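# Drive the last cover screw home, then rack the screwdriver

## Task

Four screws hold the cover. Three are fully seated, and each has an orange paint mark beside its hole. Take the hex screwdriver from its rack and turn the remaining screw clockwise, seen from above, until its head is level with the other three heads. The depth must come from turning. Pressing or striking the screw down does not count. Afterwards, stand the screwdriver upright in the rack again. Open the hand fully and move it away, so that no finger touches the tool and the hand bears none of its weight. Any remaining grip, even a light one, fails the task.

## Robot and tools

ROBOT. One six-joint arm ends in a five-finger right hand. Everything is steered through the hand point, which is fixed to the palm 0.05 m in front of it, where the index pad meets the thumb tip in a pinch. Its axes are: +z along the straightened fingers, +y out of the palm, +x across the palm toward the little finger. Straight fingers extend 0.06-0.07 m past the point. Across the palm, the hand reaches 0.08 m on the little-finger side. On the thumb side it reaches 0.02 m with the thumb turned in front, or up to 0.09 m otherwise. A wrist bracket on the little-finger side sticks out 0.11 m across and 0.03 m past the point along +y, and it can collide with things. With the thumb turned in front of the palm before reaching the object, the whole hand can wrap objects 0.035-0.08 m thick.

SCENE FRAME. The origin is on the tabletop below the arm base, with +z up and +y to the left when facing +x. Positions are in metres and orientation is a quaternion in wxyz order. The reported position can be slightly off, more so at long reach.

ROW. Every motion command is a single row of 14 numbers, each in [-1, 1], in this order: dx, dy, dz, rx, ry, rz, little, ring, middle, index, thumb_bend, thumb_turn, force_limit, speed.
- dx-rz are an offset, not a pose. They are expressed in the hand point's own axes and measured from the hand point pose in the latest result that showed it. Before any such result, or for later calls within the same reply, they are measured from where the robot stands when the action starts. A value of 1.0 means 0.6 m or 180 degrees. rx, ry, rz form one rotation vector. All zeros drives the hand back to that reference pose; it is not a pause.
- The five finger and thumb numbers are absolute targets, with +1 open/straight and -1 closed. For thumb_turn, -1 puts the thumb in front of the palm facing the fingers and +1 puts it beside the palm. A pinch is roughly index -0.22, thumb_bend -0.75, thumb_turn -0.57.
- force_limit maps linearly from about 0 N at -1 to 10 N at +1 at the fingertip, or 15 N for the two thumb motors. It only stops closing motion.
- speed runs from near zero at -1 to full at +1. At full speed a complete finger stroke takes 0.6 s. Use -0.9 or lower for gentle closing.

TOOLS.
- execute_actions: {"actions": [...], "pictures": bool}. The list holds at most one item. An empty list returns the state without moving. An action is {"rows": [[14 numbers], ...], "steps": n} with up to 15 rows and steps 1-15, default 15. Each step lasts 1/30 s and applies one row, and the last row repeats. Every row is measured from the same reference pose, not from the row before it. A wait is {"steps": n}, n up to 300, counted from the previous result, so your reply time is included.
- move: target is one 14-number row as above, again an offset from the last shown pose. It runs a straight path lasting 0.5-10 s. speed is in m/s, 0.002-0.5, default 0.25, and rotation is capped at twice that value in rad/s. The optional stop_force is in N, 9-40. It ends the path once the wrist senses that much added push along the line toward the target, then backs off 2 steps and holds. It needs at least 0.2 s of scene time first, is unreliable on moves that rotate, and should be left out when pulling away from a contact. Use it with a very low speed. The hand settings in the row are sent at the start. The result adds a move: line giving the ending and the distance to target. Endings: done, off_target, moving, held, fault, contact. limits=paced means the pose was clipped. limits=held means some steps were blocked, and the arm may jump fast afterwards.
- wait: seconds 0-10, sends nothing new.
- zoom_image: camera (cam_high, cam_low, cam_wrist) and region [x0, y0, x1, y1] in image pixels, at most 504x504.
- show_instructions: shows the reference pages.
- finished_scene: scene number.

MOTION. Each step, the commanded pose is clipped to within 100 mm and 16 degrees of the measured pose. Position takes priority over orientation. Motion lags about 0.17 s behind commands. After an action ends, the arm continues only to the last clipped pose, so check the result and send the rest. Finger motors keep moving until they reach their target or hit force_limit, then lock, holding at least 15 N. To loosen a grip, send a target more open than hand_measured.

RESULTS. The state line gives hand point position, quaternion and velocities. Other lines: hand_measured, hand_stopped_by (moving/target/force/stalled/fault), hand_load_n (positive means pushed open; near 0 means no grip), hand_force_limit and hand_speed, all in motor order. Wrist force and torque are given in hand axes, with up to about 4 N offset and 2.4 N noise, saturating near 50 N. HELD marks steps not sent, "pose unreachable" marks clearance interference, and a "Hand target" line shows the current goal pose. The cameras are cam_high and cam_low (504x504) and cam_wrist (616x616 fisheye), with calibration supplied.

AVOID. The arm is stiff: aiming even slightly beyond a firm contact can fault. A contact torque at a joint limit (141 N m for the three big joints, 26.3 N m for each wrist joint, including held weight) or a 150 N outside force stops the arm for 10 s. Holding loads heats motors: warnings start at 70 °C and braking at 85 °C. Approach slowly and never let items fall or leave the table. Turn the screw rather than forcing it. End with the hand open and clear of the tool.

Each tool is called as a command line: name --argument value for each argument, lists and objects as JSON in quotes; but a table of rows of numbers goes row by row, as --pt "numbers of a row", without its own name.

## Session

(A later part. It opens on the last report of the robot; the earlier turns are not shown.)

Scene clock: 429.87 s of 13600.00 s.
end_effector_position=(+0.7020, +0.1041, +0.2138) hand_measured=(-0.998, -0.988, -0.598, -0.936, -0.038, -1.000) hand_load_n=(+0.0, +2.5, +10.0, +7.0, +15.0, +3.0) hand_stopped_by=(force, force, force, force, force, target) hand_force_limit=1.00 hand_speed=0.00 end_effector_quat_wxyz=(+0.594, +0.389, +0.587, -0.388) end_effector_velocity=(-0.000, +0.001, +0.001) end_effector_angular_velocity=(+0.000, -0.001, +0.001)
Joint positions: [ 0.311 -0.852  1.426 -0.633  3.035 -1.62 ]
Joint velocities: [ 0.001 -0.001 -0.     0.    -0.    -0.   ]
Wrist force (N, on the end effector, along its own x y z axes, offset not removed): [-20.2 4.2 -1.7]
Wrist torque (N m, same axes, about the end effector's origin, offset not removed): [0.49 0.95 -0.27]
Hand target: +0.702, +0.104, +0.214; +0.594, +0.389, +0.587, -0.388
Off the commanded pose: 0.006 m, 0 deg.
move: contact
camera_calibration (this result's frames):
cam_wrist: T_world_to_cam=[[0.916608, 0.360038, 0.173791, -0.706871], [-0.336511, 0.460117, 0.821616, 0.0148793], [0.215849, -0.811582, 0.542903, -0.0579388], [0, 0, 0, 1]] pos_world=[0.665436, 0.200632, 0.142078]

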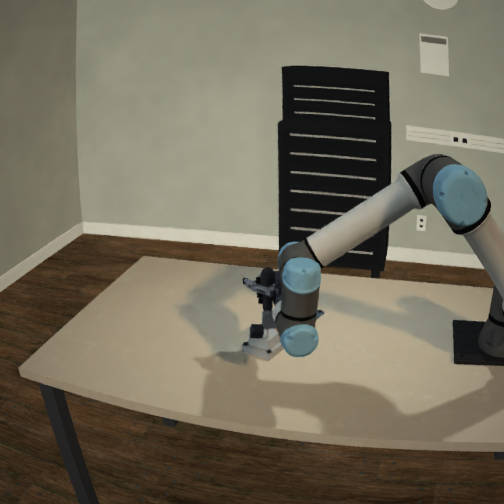

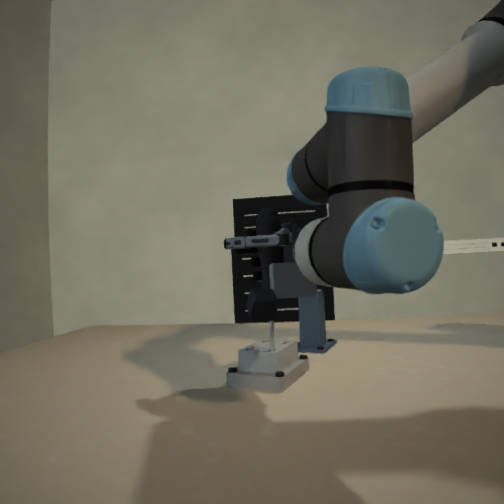

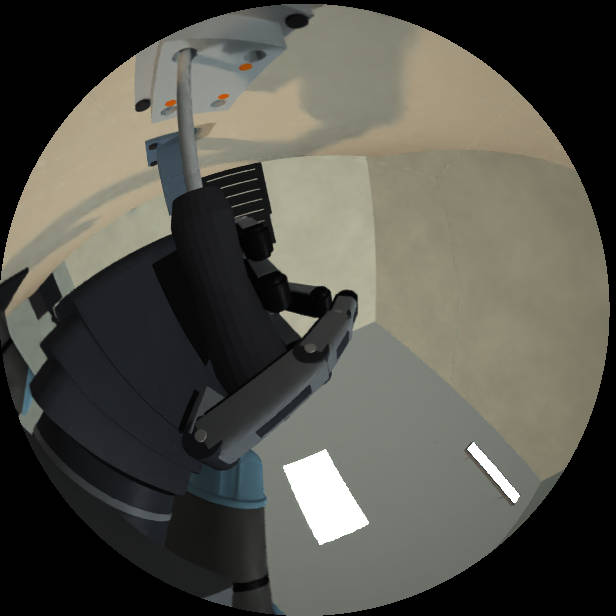

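move --target '[-0.014,0,0,0,0,0,-1,-1,-1,-1,-1,-1,1,0]' --speed 0.03

move --target '[0,0.0228,-0.067,-0.3333,0,0,-1,-1,-1,-1,-1,-1,1,0]' --speed 0.25

move --target '[0.022,0,0,0,0,0,-1,-1,-1,-1,-1,-1,1,0]' --speed 0.003 --stop_force 9

Scene clock: 432.50 s of 13600.00 s.
end_effector_position=(+0.7019, +0.1041, +0.2218) hand_measured=(-0.998, -0.988, -0.598, -0.936, -0.038, -1.000) hand_load_n=(+0.0, +2.0, +10.0, +7.5, +15.5, +2.0) hand_stopped_by=(force, force, force, force, force, target) hand_force_limit=1.00 hand_speed=0.00 end_effector_quat_wxyz=(+0.594, +0.389, +0.587, -0.388) end_effector_velocity=(-0.000, +0.000, +0.003) end_effector_angular_velocity=(+0.001, -0.002, -0.000)
Joint positions: [ 0.311 -0.863  1.422 -0.619  3.035 -1.622]
Joint velocities: [ 0.    -0.002 -0.004  0.01   0.001  0.006]
Wrist force (N, on the end effector, along its own x y z axes, offset not removed): [1.1 3.6 0.6]
Wrist torque (N m, same axes, about the end effector's origin, offset not removed): [0.57 -0.12 0.14]
Hand target: +0.702, +0.104, +0.222; +0.594, +0.389, +0.587, -0.388
Off the commanded pose: 0.000 m, 0 deg.
move: done
camera_calibration (this result's frames):
cam_wrist: T_world_to_cam=[[0.916684, 0.360062, 0.173337, -0.708185], [-0.336193, 0.460395, 0.82159, 0.00799134], [0.21602, -0.811413, 0.543088, -0.0624624], [0, 0, 0, 1]] pos_world=[0.665362, 0.200629, 0.150112]

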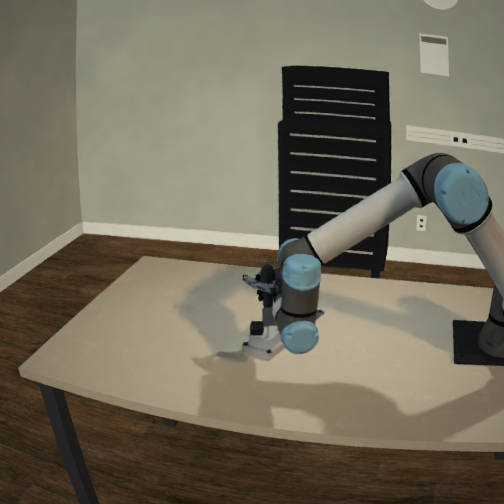

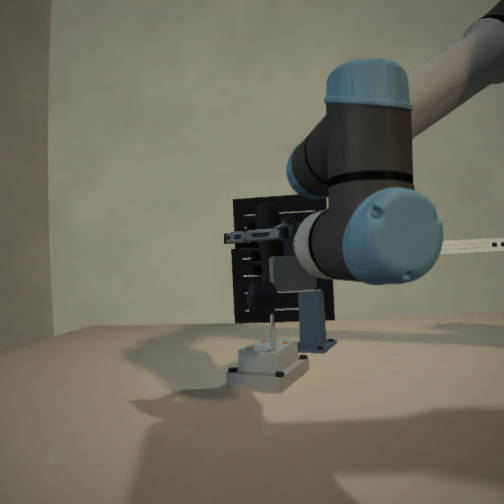

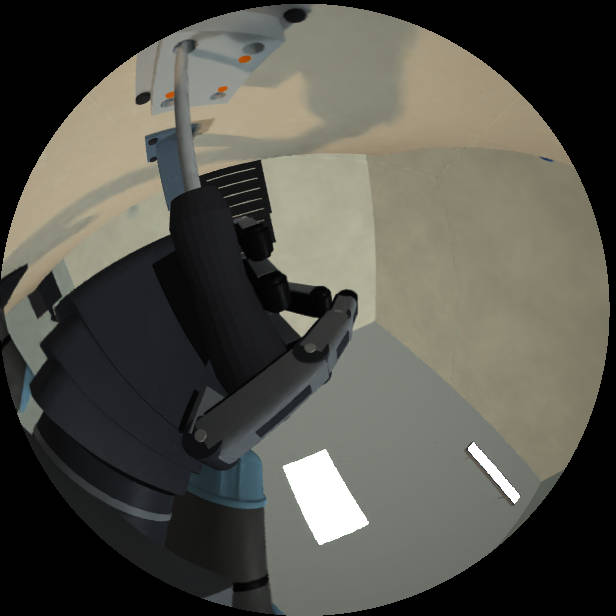

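Scene clock: 435.17 s of 13600.00 s.
end_effector_position=(+0.6983, +0.1464, +0.2217) hand_measured=(-0.998, -0.988, -0.598, -0.936, -0.038, -1.000) hand_load_n=(+0.0, +4.5, +10.0, +6.5, +15.5, +1.5) hand_stopped_by=(force, force, force, force, force, target) hand_force_limit=1.00 hand_speed=0.00 end_effector_quat_wxyz=(+0.709, +0.041, +0.703, -0.043) end_effector_velocity=(+0.001, +0.001, +0.001) end_effector_angular_velocity=(-0.000, -0.001, +0.017)
Joint positions: [-0.029 -1.182  1.973 -0.8    1.65  -1.573]
Joint velocities: [-0.009 -0.    -0.001 -0.001 -0.026 -0.   ]
Wrist force (N, on the end effector, along its own x y z axes, offset not removed): [-0.3 2.7 1.9]
Wrist torque (N m, same axes, about the end effector's origin, offset not removed): [0.36 0.08 0.03]
Hand target: +0.698, +0.147, +0.222; +0.709, +0.040, +0.703, -0.042
Off the commanded pose: 0.000 m, 0 deg.
move: done
camera_calibration (this result's frames):
cam_wrist: T_world_to_cam=[[0.148824, 0.975176, 0.163961, -0.271878], [-0.567335, -0.0516028, 0.821869, 0.223743], [0.809928, -0.215335, 0.545571, -0.529842], [0, 0, 0, 1]] pos_world=[0.596533, 0.162581, 0.149757]

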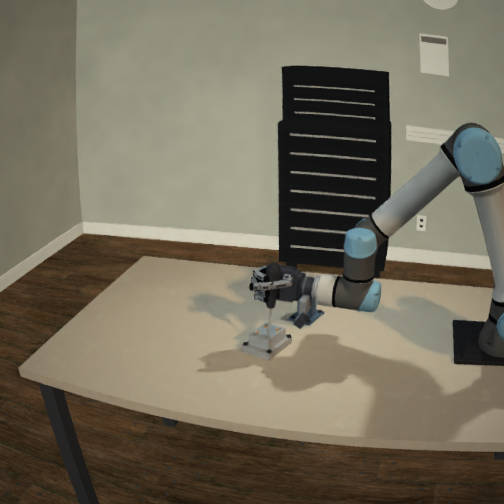

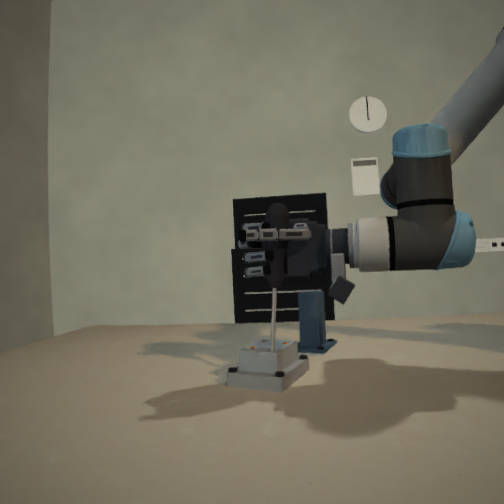

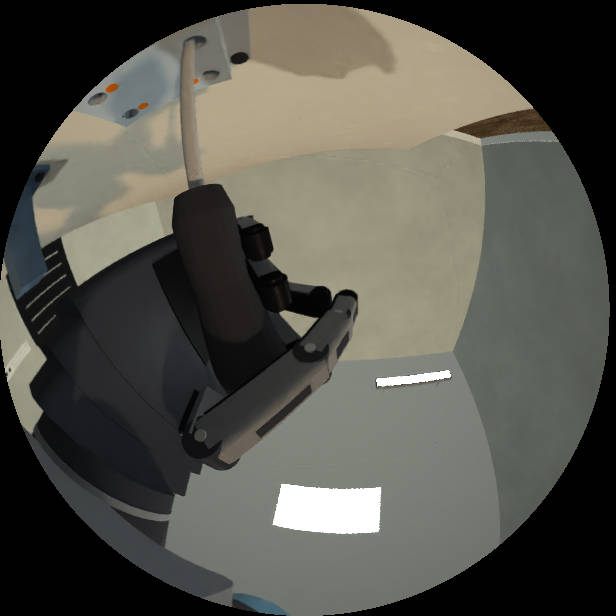

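Scene clock: 438.10 s of 13600.00 s.
end_effector_position=(+0.6984, +0.1464, +0.2141) hand_measured=(-0.998, -0.988, -0.598, -0.936, -0.038, -1.000) hand_load_n=(+0.0, +4.0, +10.0, +7.0, +15.0, +2.5) hand_stopped_by=(force, force, force, force, force, target) hand_force_limit=1.00 hand_speed=0.00 end_effector_quat_wxyz=(+0.709, +0.041, +0.703, -0.043) end_effector_velocity=(-0.001, +0.000, -0.001) end_effector_angular_velocity=(+0.000, +0.004, +0.000)
Joint positions: [-0.029 -1.168  1.978 -0.82   1.65  -1.573]
Joint velocities: [ 0.001 -0.002  0.001  0.005  0.    -0.   ]
Wrist force (N, on the end effector, along its own x y z axes, offset not removed): [-13.3 4.4 -1.5]
Wrist torque (N m, same axes, about the end effector's origin, offset not removed): [0.60 0.81 -0.10]
Hand target: +0.698, +0.146, +0.214; +0.709, +0.041, +0.703, -0.043
Off the commanded pose: 0.006 m, 0 deg.
move: contact
camera_calibration (this result's frames):
cam_wrist: T_world_to_cam=[[0.148738, 0.975182, 0.164001, -0.270591], [-0.567633, -0.0516057, 0.821662, 0.230228], [0.809734, -0.215305, 0.54587, -0.525747], [0, 0, 0, 1]] pos_world=[0.596647, 0.162561, 0.142197]

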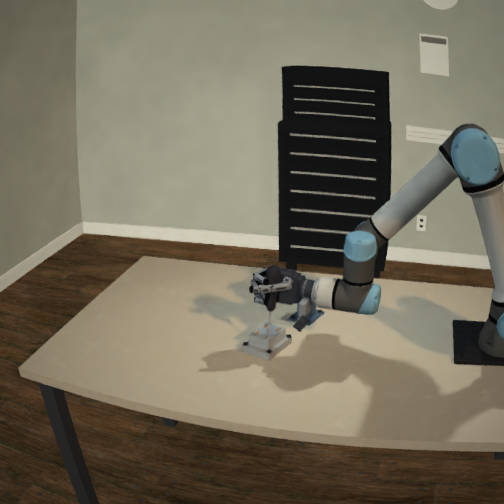

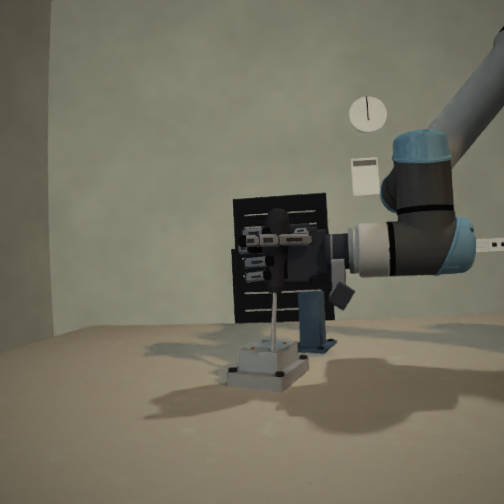

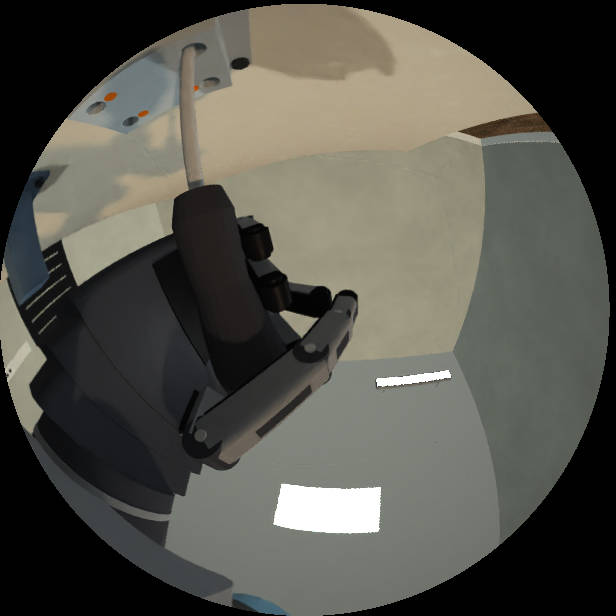

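move --target '[-0.004,0.0035,0,0,0,0,-1,-1,-1,-1,-1,-1,1,0]' --speed 0.01

move --target '[0.014,0,0,0,0,0,-1,-1,-1,-1,-1,-1,1,0]' --speed 0.003 --stop_force 9

zoom_image --camera "cam_wrist" --region '[140,10,260,110]'

zoom_image --camera "cam_high" --region '[235,300,305,365]'

Scene clock: 440.33 s of 13600.00 s.
end_effector_position=(+0.6986, +0.1484, +0.2164) hand_measured=(-0.998, -0.988, -0.598, -0.936, -0.038, -1.000) hand_load_n=(+0.0, +3.5, +10.0, +7.0, +15.5, +1.5) hand_stopped_by=(force, force, force, force, force, target) hand_force_limit=1.00 hand_speed=0.00 end_effector_quat_wxyz=(+0.709, +0.041, +0.703, -0.043) end_effector_velocity=(+0.001, +0.000, +0.002) end_effector_angular_velocity=(-0.000, -0.002, -0.002)
Joint positions: [-0.025 -1.171  1.974 -0.813  1.655 -1.573]
Joint velocities: [ 0.002 -0.002 -0.003  0.003  0.004 -0.   ]
Wrist force (N, on the end effector, along its own x y z axes, offset not removed): [1.7 1.9 2.2]
Wrist torque (N m, same axes, about the end effector's origin, offset not removed): [0.26 -0.25 0.05]
Hand target: +0.699, +0.149, +0.217; +0.709, +0.041, +0.703, -0.043
Off the commanded pose: 0.000 m, 0 deg.
move: done
camera_calibration (this result's frames):
cam_wrist: T_world_to_cam=[[0.148738, 0.975175, 0.164045, -0.272896], [-0.567637, -0.0516419, 0.821658, 0.228617], [0.809732, -0.21533, 0.545864, -0.526718], [0, 0, 0, 1]] pos_world=[0.596862, 0.16451, 0.144439]

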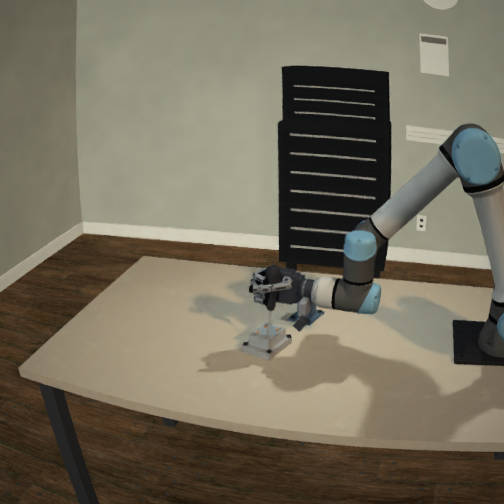

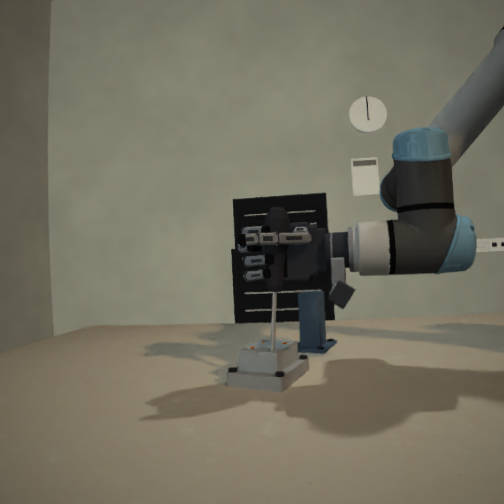

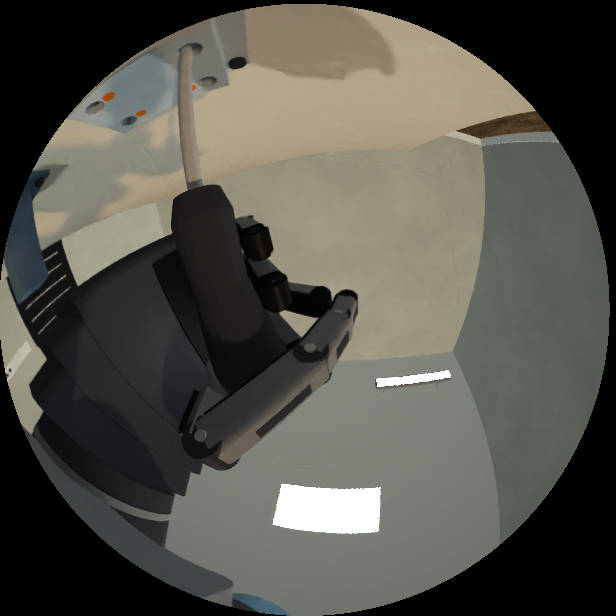

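Scene clock: 441.53 s of 13600.00 s.
end_effector_position=(+0.6987, +0.1484, +0.2140) hand_measured=(-0.998, -0.988, -0.598, -0.936, -0.038, -1.000) hand_load_n=(+0.0, +3.0, +10.0, +7.0, +15.5, +2.5) hand_stopped_by=(force, force, force, force, force, target) hand_force_limit=1.00 hand_speed=0.00 end_effector_quat_wxyz=(+0.709, +0.041, +0.702, -0.043) end_effector_velocity=(-0.001, +0.000, -0.000) end_effector_angular_velocity=(+0.000, +0.004, +0.000)
Joint positions: [-0.024 -1.166  1.976 -0.82   1.655 -1.573]
Joint velocities: [ 0.    -0.001  0.     0.005 -0.    -0.   ]
Wrist force (N, on the end effector, along its own x y z axes, offset not removed): [-9.9 2.9 -1.0]
Wrist torque (N m, same axes, about the end effector's origin, offset not removed): [0.47 0.45 -0.11]
Hand target: +0.699, +0.148, +0.214; +0.709, +0.041, +0.703, -0.043
Off the commanded pose: 0.006 m, 0 deg.
move: contact
camera_calibration (this result's frames):
cam_wrist: T_world_to_cam=[[0.14857, 0.975194, 0.164085, -0.272469], [-0.567917, -0.0516963, 0.821461, 0.230822], [0.809566, -0.215231, 0.546149, -0.525406], [0, 0, 0, 1]] pos_world=[0.596919, 0.16456, 0.142046]

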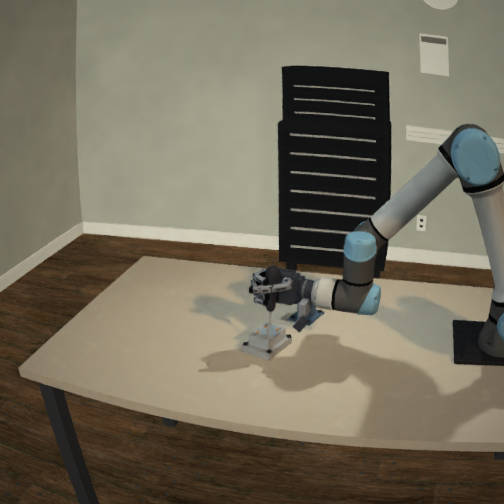

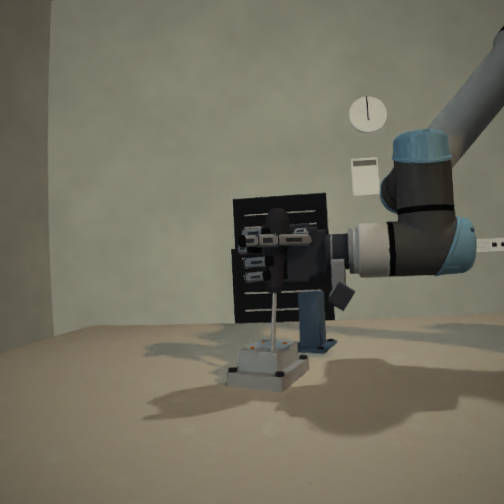

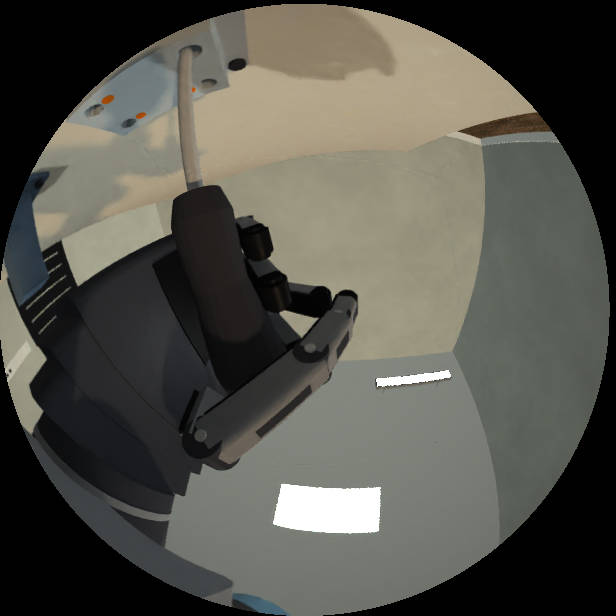

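Region (140, 10, 260, 110) of cam_wrist's 616x616 image, scaled by 4.200, with more detail than that image has.

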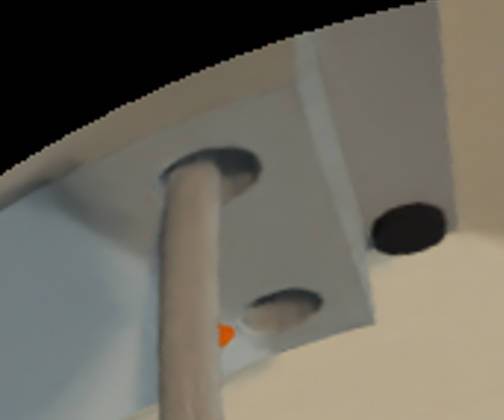

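Region (235, 300, 305, 365) of cam_high's 504x504 image, scaled by 7.200, with more detail than that image has; it fills the top 468 rows of this view, and the rest is white.

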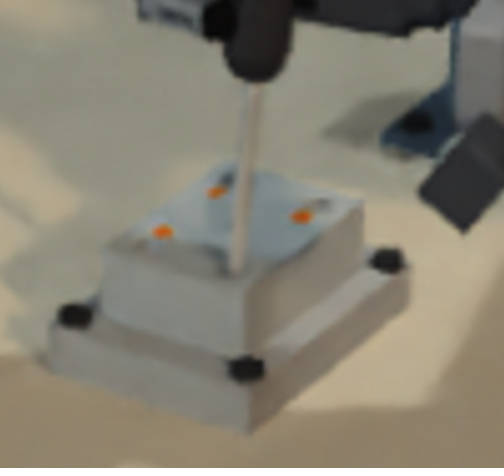

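move --target '[-0.004,0.0035,0,0,0,0,-1,-1,-1,-1,-1,-1,1,0]' --speed 0.01

move --target '[0.014,0,0,0,0,0,-1,-1,-1,-1,-1,-1,1,0]' --speed 0.003 --stop_force 9

zoom_image --camera "cam_wrist" --region '[140,10,260,110]'

Scene clock: 443.00 s of 13600.00 s.
end_effector_position=(+0.6989, +0.1504, +0.2163) hand_measured=(-0.998, -0.988, -0.598, -0.936, -0.038, -1.000) hand_load_n=(+0.0, +2.5, +10.0, +7.0, +15.5, +1.5) hand_stopped_by=(force, force, force, force, force, target) hand_force_limit=1.00 hand_speed=0.00 end_effector_quat_wxyz=(+0.709, +0.041, +0.702, -0.043) end_effector_velocity=(+0.000, +0.002, +0.001) end_effector_angular_velocity=(-0.000, -0.000, +0.001)
Joint positions: [-0.02  -1.169  1.972 -0.813  1.659 -1.573]
Joint velocities: [ 0.003 -0.001 -0.002  0.003  0.003 -0.   ]
Wrist force (N, on the end effector, along its own x y z axes, offset not removed): [1.2 2.7 1.1]
Wrist torque (N m, same axes, about the end effector's origin, offset not removed): [0.42 -0.19 0.11]
Hand target: +0.699, +0.151, +0.216; +0.709, +0.041, +0.702, -0.043
Off the commanded pose: 0.000 m, 0 deg.
move: done
camera_calibration (this result's frames):
cam_wrist: T_world_to_cam=[[0.148581, 0.97519, 0.164101, -0.27477], [-0.567906, -0.0517065, 0.821468, 0.2292], [0.809572, -0.215248, 0.546134, -0.526376], [0, 0, 0, 1]] pos_world=[0.597129, 0.166502, 0.144281]

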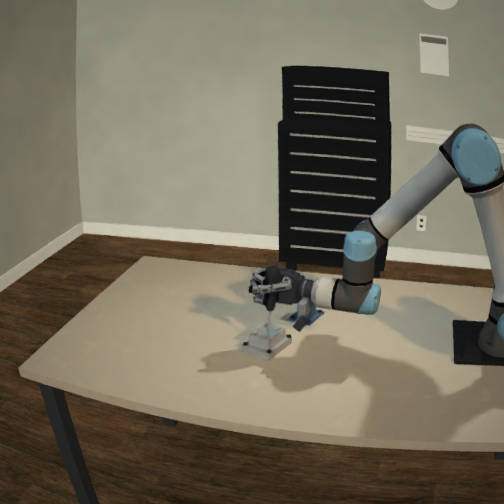

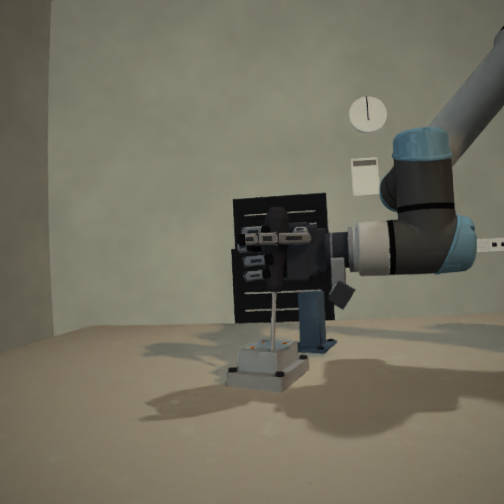

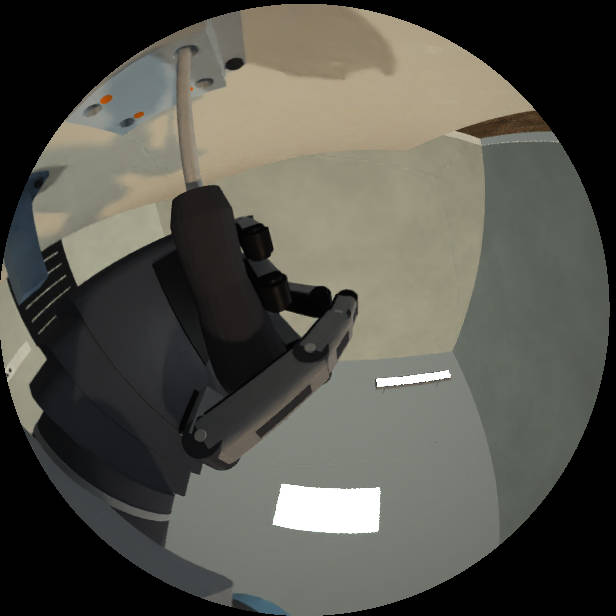

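Scene clock: 444.23 s of 13600.00 s.
end_effector_position=(+0.6989, +0.1504, +0.2138) hand_measured=(-0.998, -0.988, -0.598, -0.936, -0.038, -1.000) hand_load_n=(+0.0, +2.5, +10.0, +7.0, +15.5, +2.5) hand_stopped_by=(force, force, force, force, force, target) hand_force_limit=1.00 hand_speed=0.00 end_effector_quat_wxyz=(+0.709, +0.041, +0.702, -0.043) end_effector_velocity=(-0.000, -0.001, -0.000) end_effector_angular_velocity=(+0.000, +0.004, -0.002)
Joint positions: [-0.02  -1.164  1.974 -0.82   1.659 -1.573]
Joint velocities: [-0.001 -0.002  0.     0.005  0.001 -0.   ]
Wrist force (N, on the end effector, along its own x y z axes, offset not removed): [-10.8 3.5 -0.1]
Wrist torque (N m, same axes, about the end effector's origin, offset not removed): [0.44 0.42 -0.07]
Hand target: +0.699, +0.150, +0.214; +0.709, +0.041, +0.702, -0.043
Off the commanded pose: 0.006 m, 0 deg.
move: contact
camera_calibration (this result's frames):
cam_wrist: T_world_to_cam=[[0.148406, 0.97521, 0.164137, -0.274325], [-0.568202, -0.051758, 0.82126, 0.231495], [0.809396, -0.215143, 0.546435, -0.525013], [0, 0, 0, 1]] pos_world=[0.597191, 0.166553, 0.141795]

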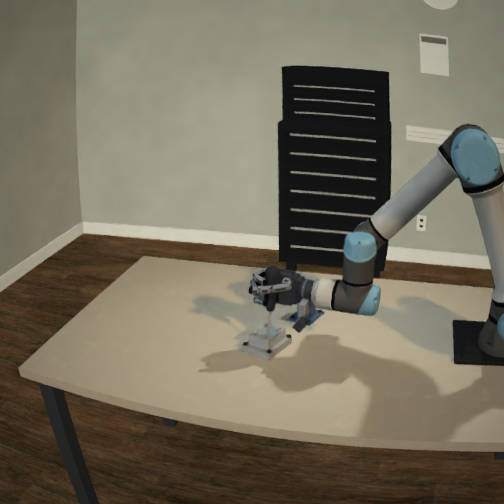

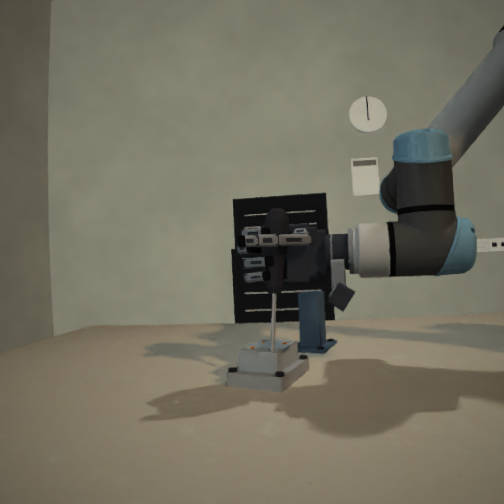

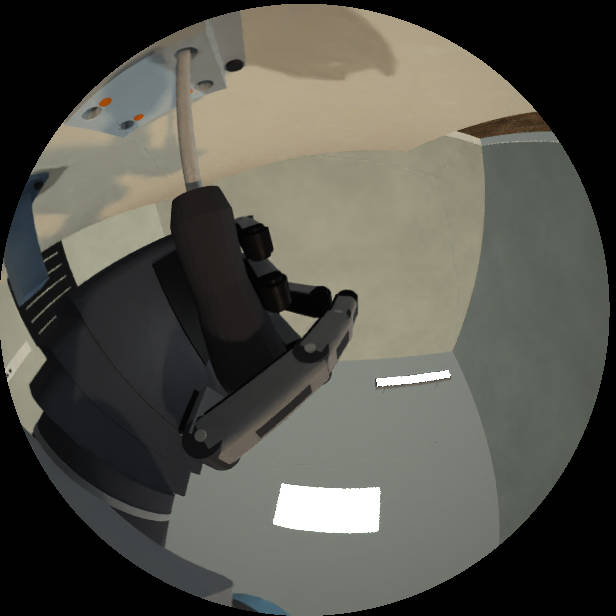

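Region (140, 10, 260, 110) of cam_wrist's 616x616 image, scaled by 4.200, with more detail than that image has.

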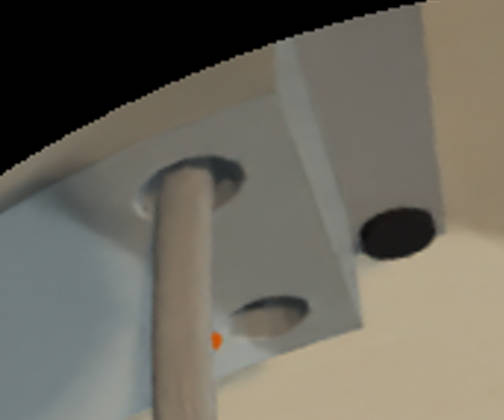

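move --target '[0,-0.022,0.0143,0.1111,0,0,-1,-1,-1,-1,-1,-1,1,0]' --speed 0.03

move --target '[0.012,0,0,0,0,0,-1,-1,-1,-1,-1,-1,1,0]' --speed 0.003 --stop_force 9

zoom_image --camera "cam_wrist" --region '[140,10,260,110]'

Scene clock: 451.57 s of 13600.00 s.
end_effector_position=(+0.7059, +0.1364, +0.2139) hand_measured=(-0.998, -0.988, -0.598, -0.936, -0.038, -1.000) hand_load_n=(+0.0, +2.5, +10.0, +7.0, +15.5, +2.5) hand_stopped_by=(force, force, force, force, force, target) hand_force_limit=1.00 hand_speed=0.00 end_effector_quat_wxyz=(+0.692, +0.163, +0.684, -0.164) end_effector_velocity=(+0.000, -0.001, +0.001) end_effector_angular_velocity=(+0.000, -0.001, -0.017)
Joint positions: [ 0.142 -1.099  1.866 -0.78   2.167 -1.575]
Joint velocities: [ 0.007  0.005 -0.009  0.003  0.025 -0.   ]
Wrist force (N, on the end effector, along its own x y z axes, offset not removed): [-12.0 2.9 0.3]
Wrist torque (N m, same axes, about the end effector's origin, offset not removed): [0.37 0.62 -0.31]
Hand target: +0.706, +0.136, +0.214; +0.692, +0.163, +0.684, -0.164
Off the commanded pose: 0.000 m, 0 deg.
move: done
camera_calibration (this result's frames):
cam_wrist: T_world_to_cam=[[0.470748, 0.866153, 0.167851, -0.475164], [-0.553692, 0.141916, 0.820539, 0.198124], [0.686892, -0.479206, 0.546389, -0.411253], [0, 0, 0, 1]] pos_world=[0.615869, 0.186373, 0.141892]

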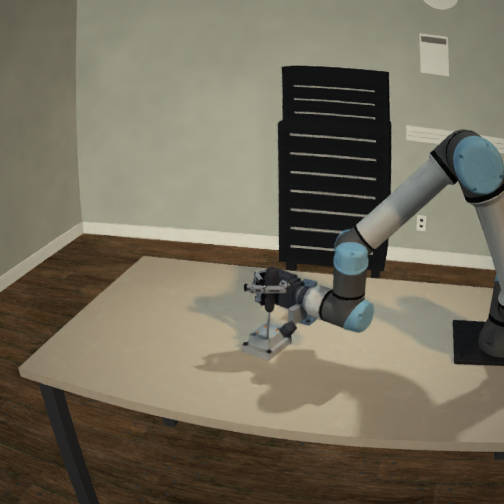

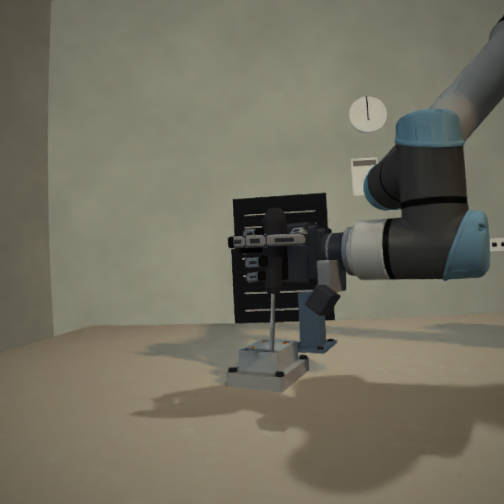

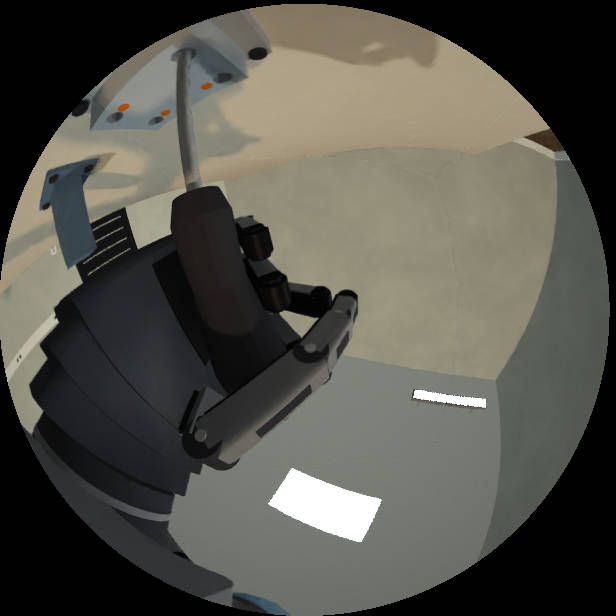

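Scene clock: 452.23 s of 13600.00 s.
end_effector_position=(+0.7059, +0.1366, +0.2132) hand_measured=(-0.998, -0.988, -0.598, -0.936, -0.038, -1.000) hand_load_n=(+0.0, +2.0, +10.0, +7.5, +15.0, +3.0) hand_stopped_by=(force, force, force, force, force, target) hand_force_limit=1.00 hand_speed=0.00 end_effector_quat_wxyz=(+0.692, +0.163, +0.684, -0.163) end_effector_velocity=(-0.000, -0.000, +0.001) end_effector_angular_velocity=(-0.000, +0.001, -0.001)
Joint positions: [ 0.142 -1.097  1.866 -0.782  2.167 -1.575]
Joint velocities: [-0.    -0.002  0.001  0.002  0.    -0.   ]
Wrist force (N, on the end effector, along its own x y z axes, offset not removed): [-19.6 3.6 0.7]
Wrist torque (N m, same axes, about the end effector's origin, offset not removed): [0.31 0.93 -0.33]
Hand target: +0.706, +0.137, +0.213; +0.692, +0.163, +0.684, -0.163
Off the commanded pose: 0.006 m, 0 deg.
move: contact
camera_calibration (this result's frames):
cam_wrist: T_world_to_cam=[[0.470523, 0.866231, 0.168082, -0.475094], [-0.554043, 0.141772, 0.820327, 0.199075], [0.686764, -0.479107, 0.546636, -0.410776], [0, 0, 0, 1]] pos_world=[0.615945, 0.186512, 0.141093]

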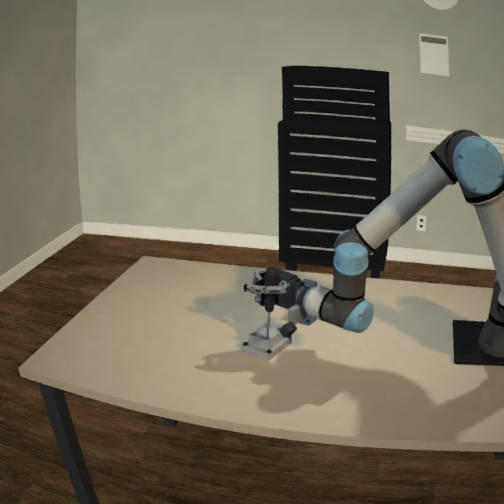

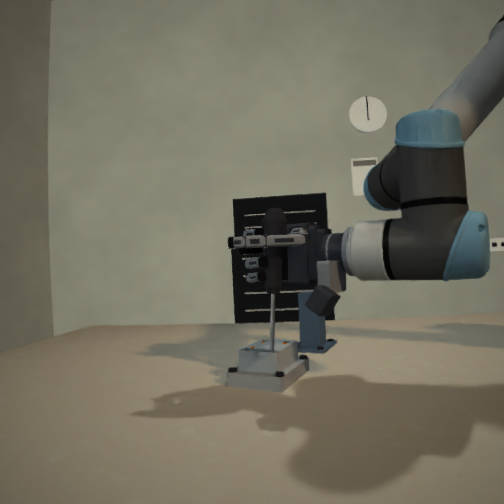

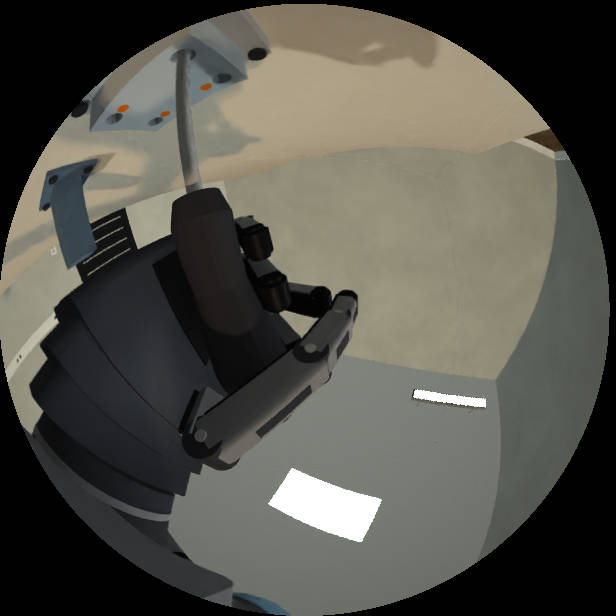

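Region (140, 10, 260, 110) of cam_wrist's 616x616 image, scaled by 4.200, with more detail than that image has.

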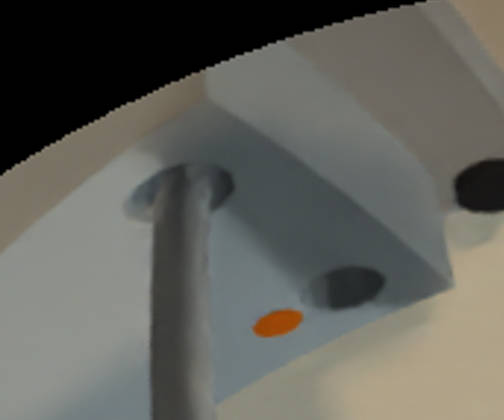

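move --target '[-0.0007,-0.011,0.0066,0.0556,0,0,-1,-1,-1,-1,-1,-1,1,0]' --speed 0.03

move --target '[0,-0.011,0.0066,0.0556,0,0,-1,-1,-1,-1,-1,-1,1,0]' --speed 0.03

move --target '[0,-0.011,0.0066,0.0556,0,0,-1,-1,-1,-1,-1,-1,1,0]' --speed 0.03

zoom_image --camera "cam_wrist" --region '[140,10,260,110]'

Scene clock: 457.60 s of 13600.00 s.
end_effector_position=(+0.7065, +0.1290, +0.2136) hand_measured=(-0.998, -0.988, -0.598, -0.936, -0.038, -1.000) hand_load_n=(+0.0, +2.0, +10.0, +7.5, +15.5, +2.0) hand_stopped_by=(force, force, force, force, force, target) hand_force_limit=1.00 hand_speed=0.00 end_effector_quat_wxyz=(+0.675, +0.222, +0.668, -0.222) end_effector_velocity=(+0.000, -0.001, +0.001) end_effector_angular_velocity=(+0.001, -0.001, -0.018)
Joint positions: [ 0.206 -1.048  1.78  -0.748  2.405 -1.577]
Joint velocities: [ 0.005  0.005 -0.01   0.004  0.023 -0.   ]
Wrist force (N, on the end effector, along its own x y z axes, offset not removed): [-5.4 2.3 -0.8]
Wrist torque (N m, same axes, about the end effector's origin, offset not removed): [0.39 0.26 -0.01]
Hand target: +0.707, +0.129, +0.214; +0.675, +0.222, +0.667, -0.222
Off the commanded pose: 0.000 m, 0 deg.
move: done
camera_calibration (this result's frames):
cam_wrist: T_world_to_cam=[[0.612104, 0.772302, 0.169935, -0.557186], [-0.522209, 0.233401, 0.820257, 0.165824], [0.593823, -0.590824, 0.546169, -0.334883], [0, 0, 0, 1]] pos_world=[0.626512, 0.193755, 0.14157]

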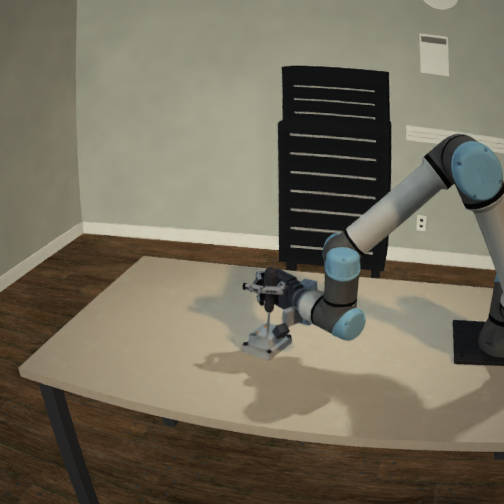

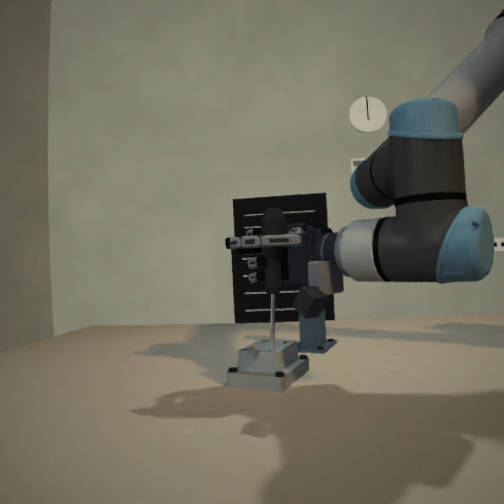

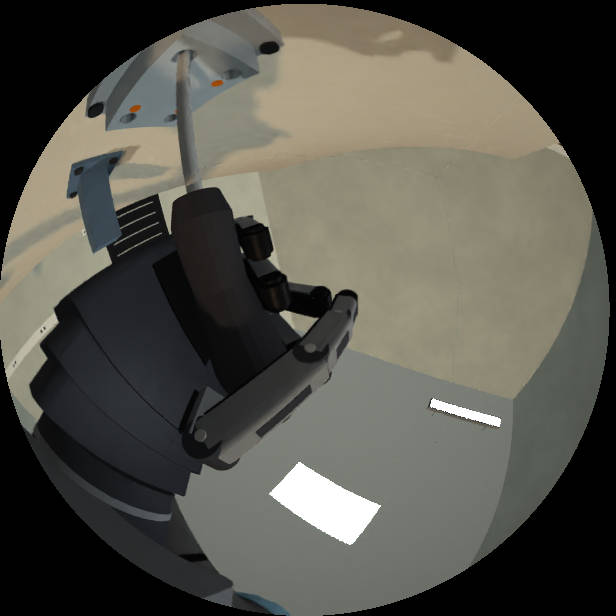

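Scene clock: 460.73 s of 13600.00 s.
end_effector_position=(+0.7058, +0.1214, +0.2136) hand_measured=(-0.998, -0.988, -0.598, -0.936, -0.038, -1.000) hand_load_n=(+0.0, +2.5, +10.0, +7.0, +15.5, +1.5) hand_stopped_by=(force, force, force, force, force, target) hand_force_limit=1.00 hand_speed=0.00 end_effector_quat_wxyz=(+0.654, +0.279, +0.646, -0.278) end_effector_velocity=(+0.000, -0.000, -0.000) end_effector_angular_velocity=(+0.000, +0.000, -0.014)
Joint positions: [ 0.257 -0.988  1.676 -0.707  2.628 -1.581]
Joint velocities: [ 0.004  0.006 -0.011  0.005  0.018 -0.   ]
Wrist force (N, on the end effector, along its own x y z axes, offset not removed): [-2.9 3.6 2.1]
Wrist torque (N m, same axes, about the end effector's origin, offset not removed): [0.37 -0.05 0.06]
Hand target: +0.706, +0.121, +0.214; +0.654, +0.280, +0.646, -0.279
Off the commanded pose: 0.000 m, 0 deg.
move: done
camera_calibration (this result's frames):
cam_wrist: T_world_to_cam=[[0.735457, 0.655458, 0.171688, -0.624143], [-0.475122, 0.31823, 0.820359, 0.123661], [0.483075, -0.684912, 0.545467, -0.249201], [0, 0, 0, 1]] pos_world=[0.638168, 0.199066, 0.141643]

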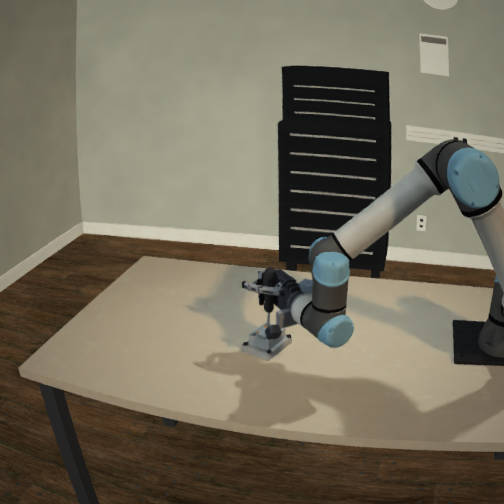

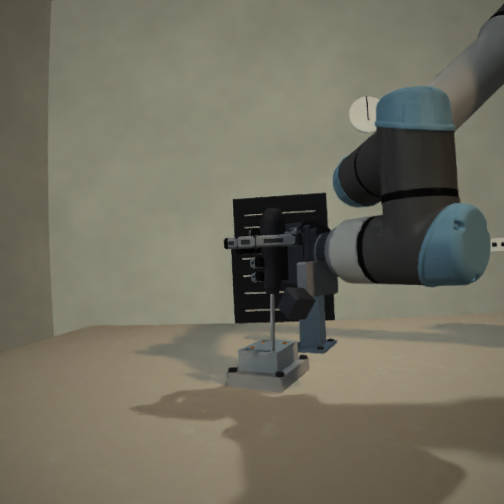

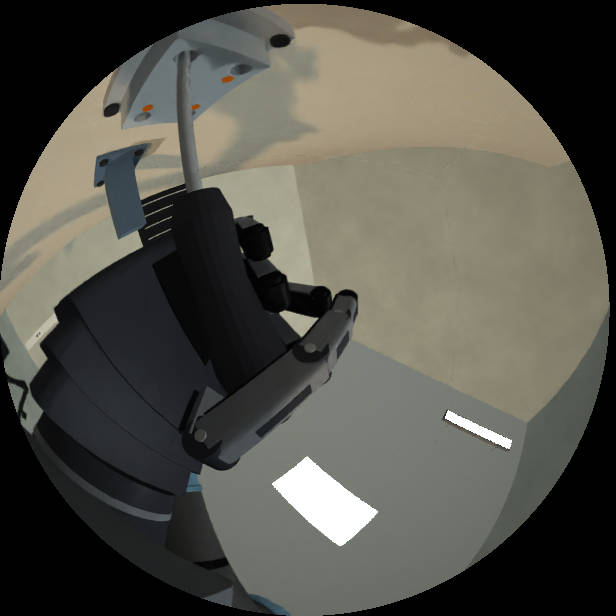

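Scene clock: 463.87 s of 13600.00 s.
end_effector_position=(+0.7038, +0.1140, +0.2136) hand_measured=(-0.998, -0.988, -0.598, -0.936, -0.038, -1.000) hand_load_n=(+0.0, +3.0, +10.0, +7.0, +15.5, +1.5) hand_stopped_by=(force, force, force, force, force, target) hand_force_limit=1.00 hand_speed=0.00 end_effector_quat_wxyz=(+0.627, +0.334, +0.619, -0.333) end_effector_velocity=(-0.000, -0.001, +0.000) end_effector_angular_velocity=(+0.001, -0.000, -0.018)
Joint positions: [ 0.293 -0.923  1.557 -0.663  2.836 -1.589]
Joint velocities: [ 0.002  0.007 -0.012  0.006  0.02  -0.   ]
Wrist force (N, on the end effector, along its own x y z axes, offset not removed): [-2.5 3.2 0.1]
Wrist torque (N m, same axes, about the end effector's origin, offset not removed): [0.48 -0.16 0.20]
Hand target: +0.704, +0.114, +0.214; +0.627, +0.335, +0.619, -0.334
Off the commanded pose: 0.000 m, 0 deg.
move: done
camera_calibration (this result's frames):
cam_wrist: T_world_to_cam=[[0.836917, 0.519171, 0.173298, -0.674049], [-0.414182, 0.393751, 0.820618, 0.0734952], [0.357804, -0.758566, 0.544568, -0.156505], [0, 0, 0, 1]] pos_world=[0.650561, 0.202288, 0.141728]

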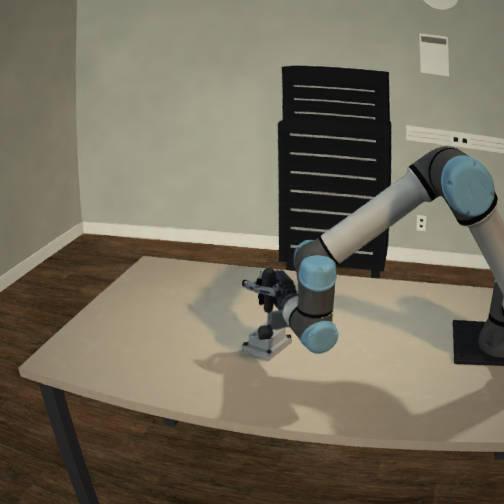

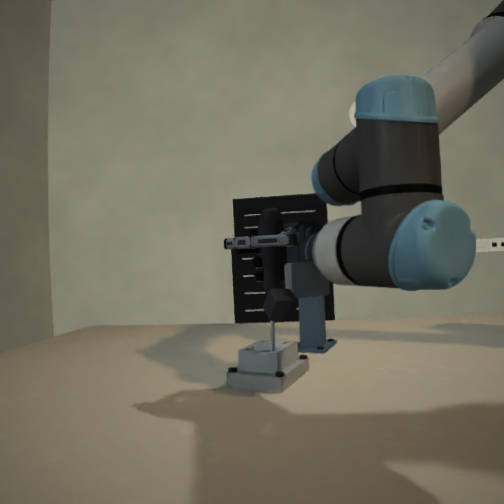

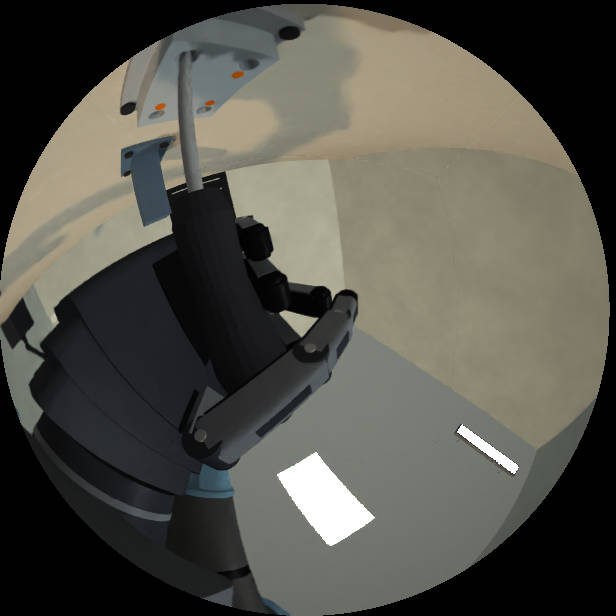

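Region (140, 10, 260, 110) of cam_wrist's 616x616 image, scaled by 4.200, with more detail than that image has.

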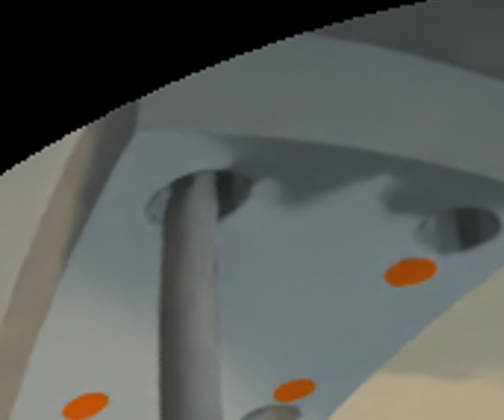

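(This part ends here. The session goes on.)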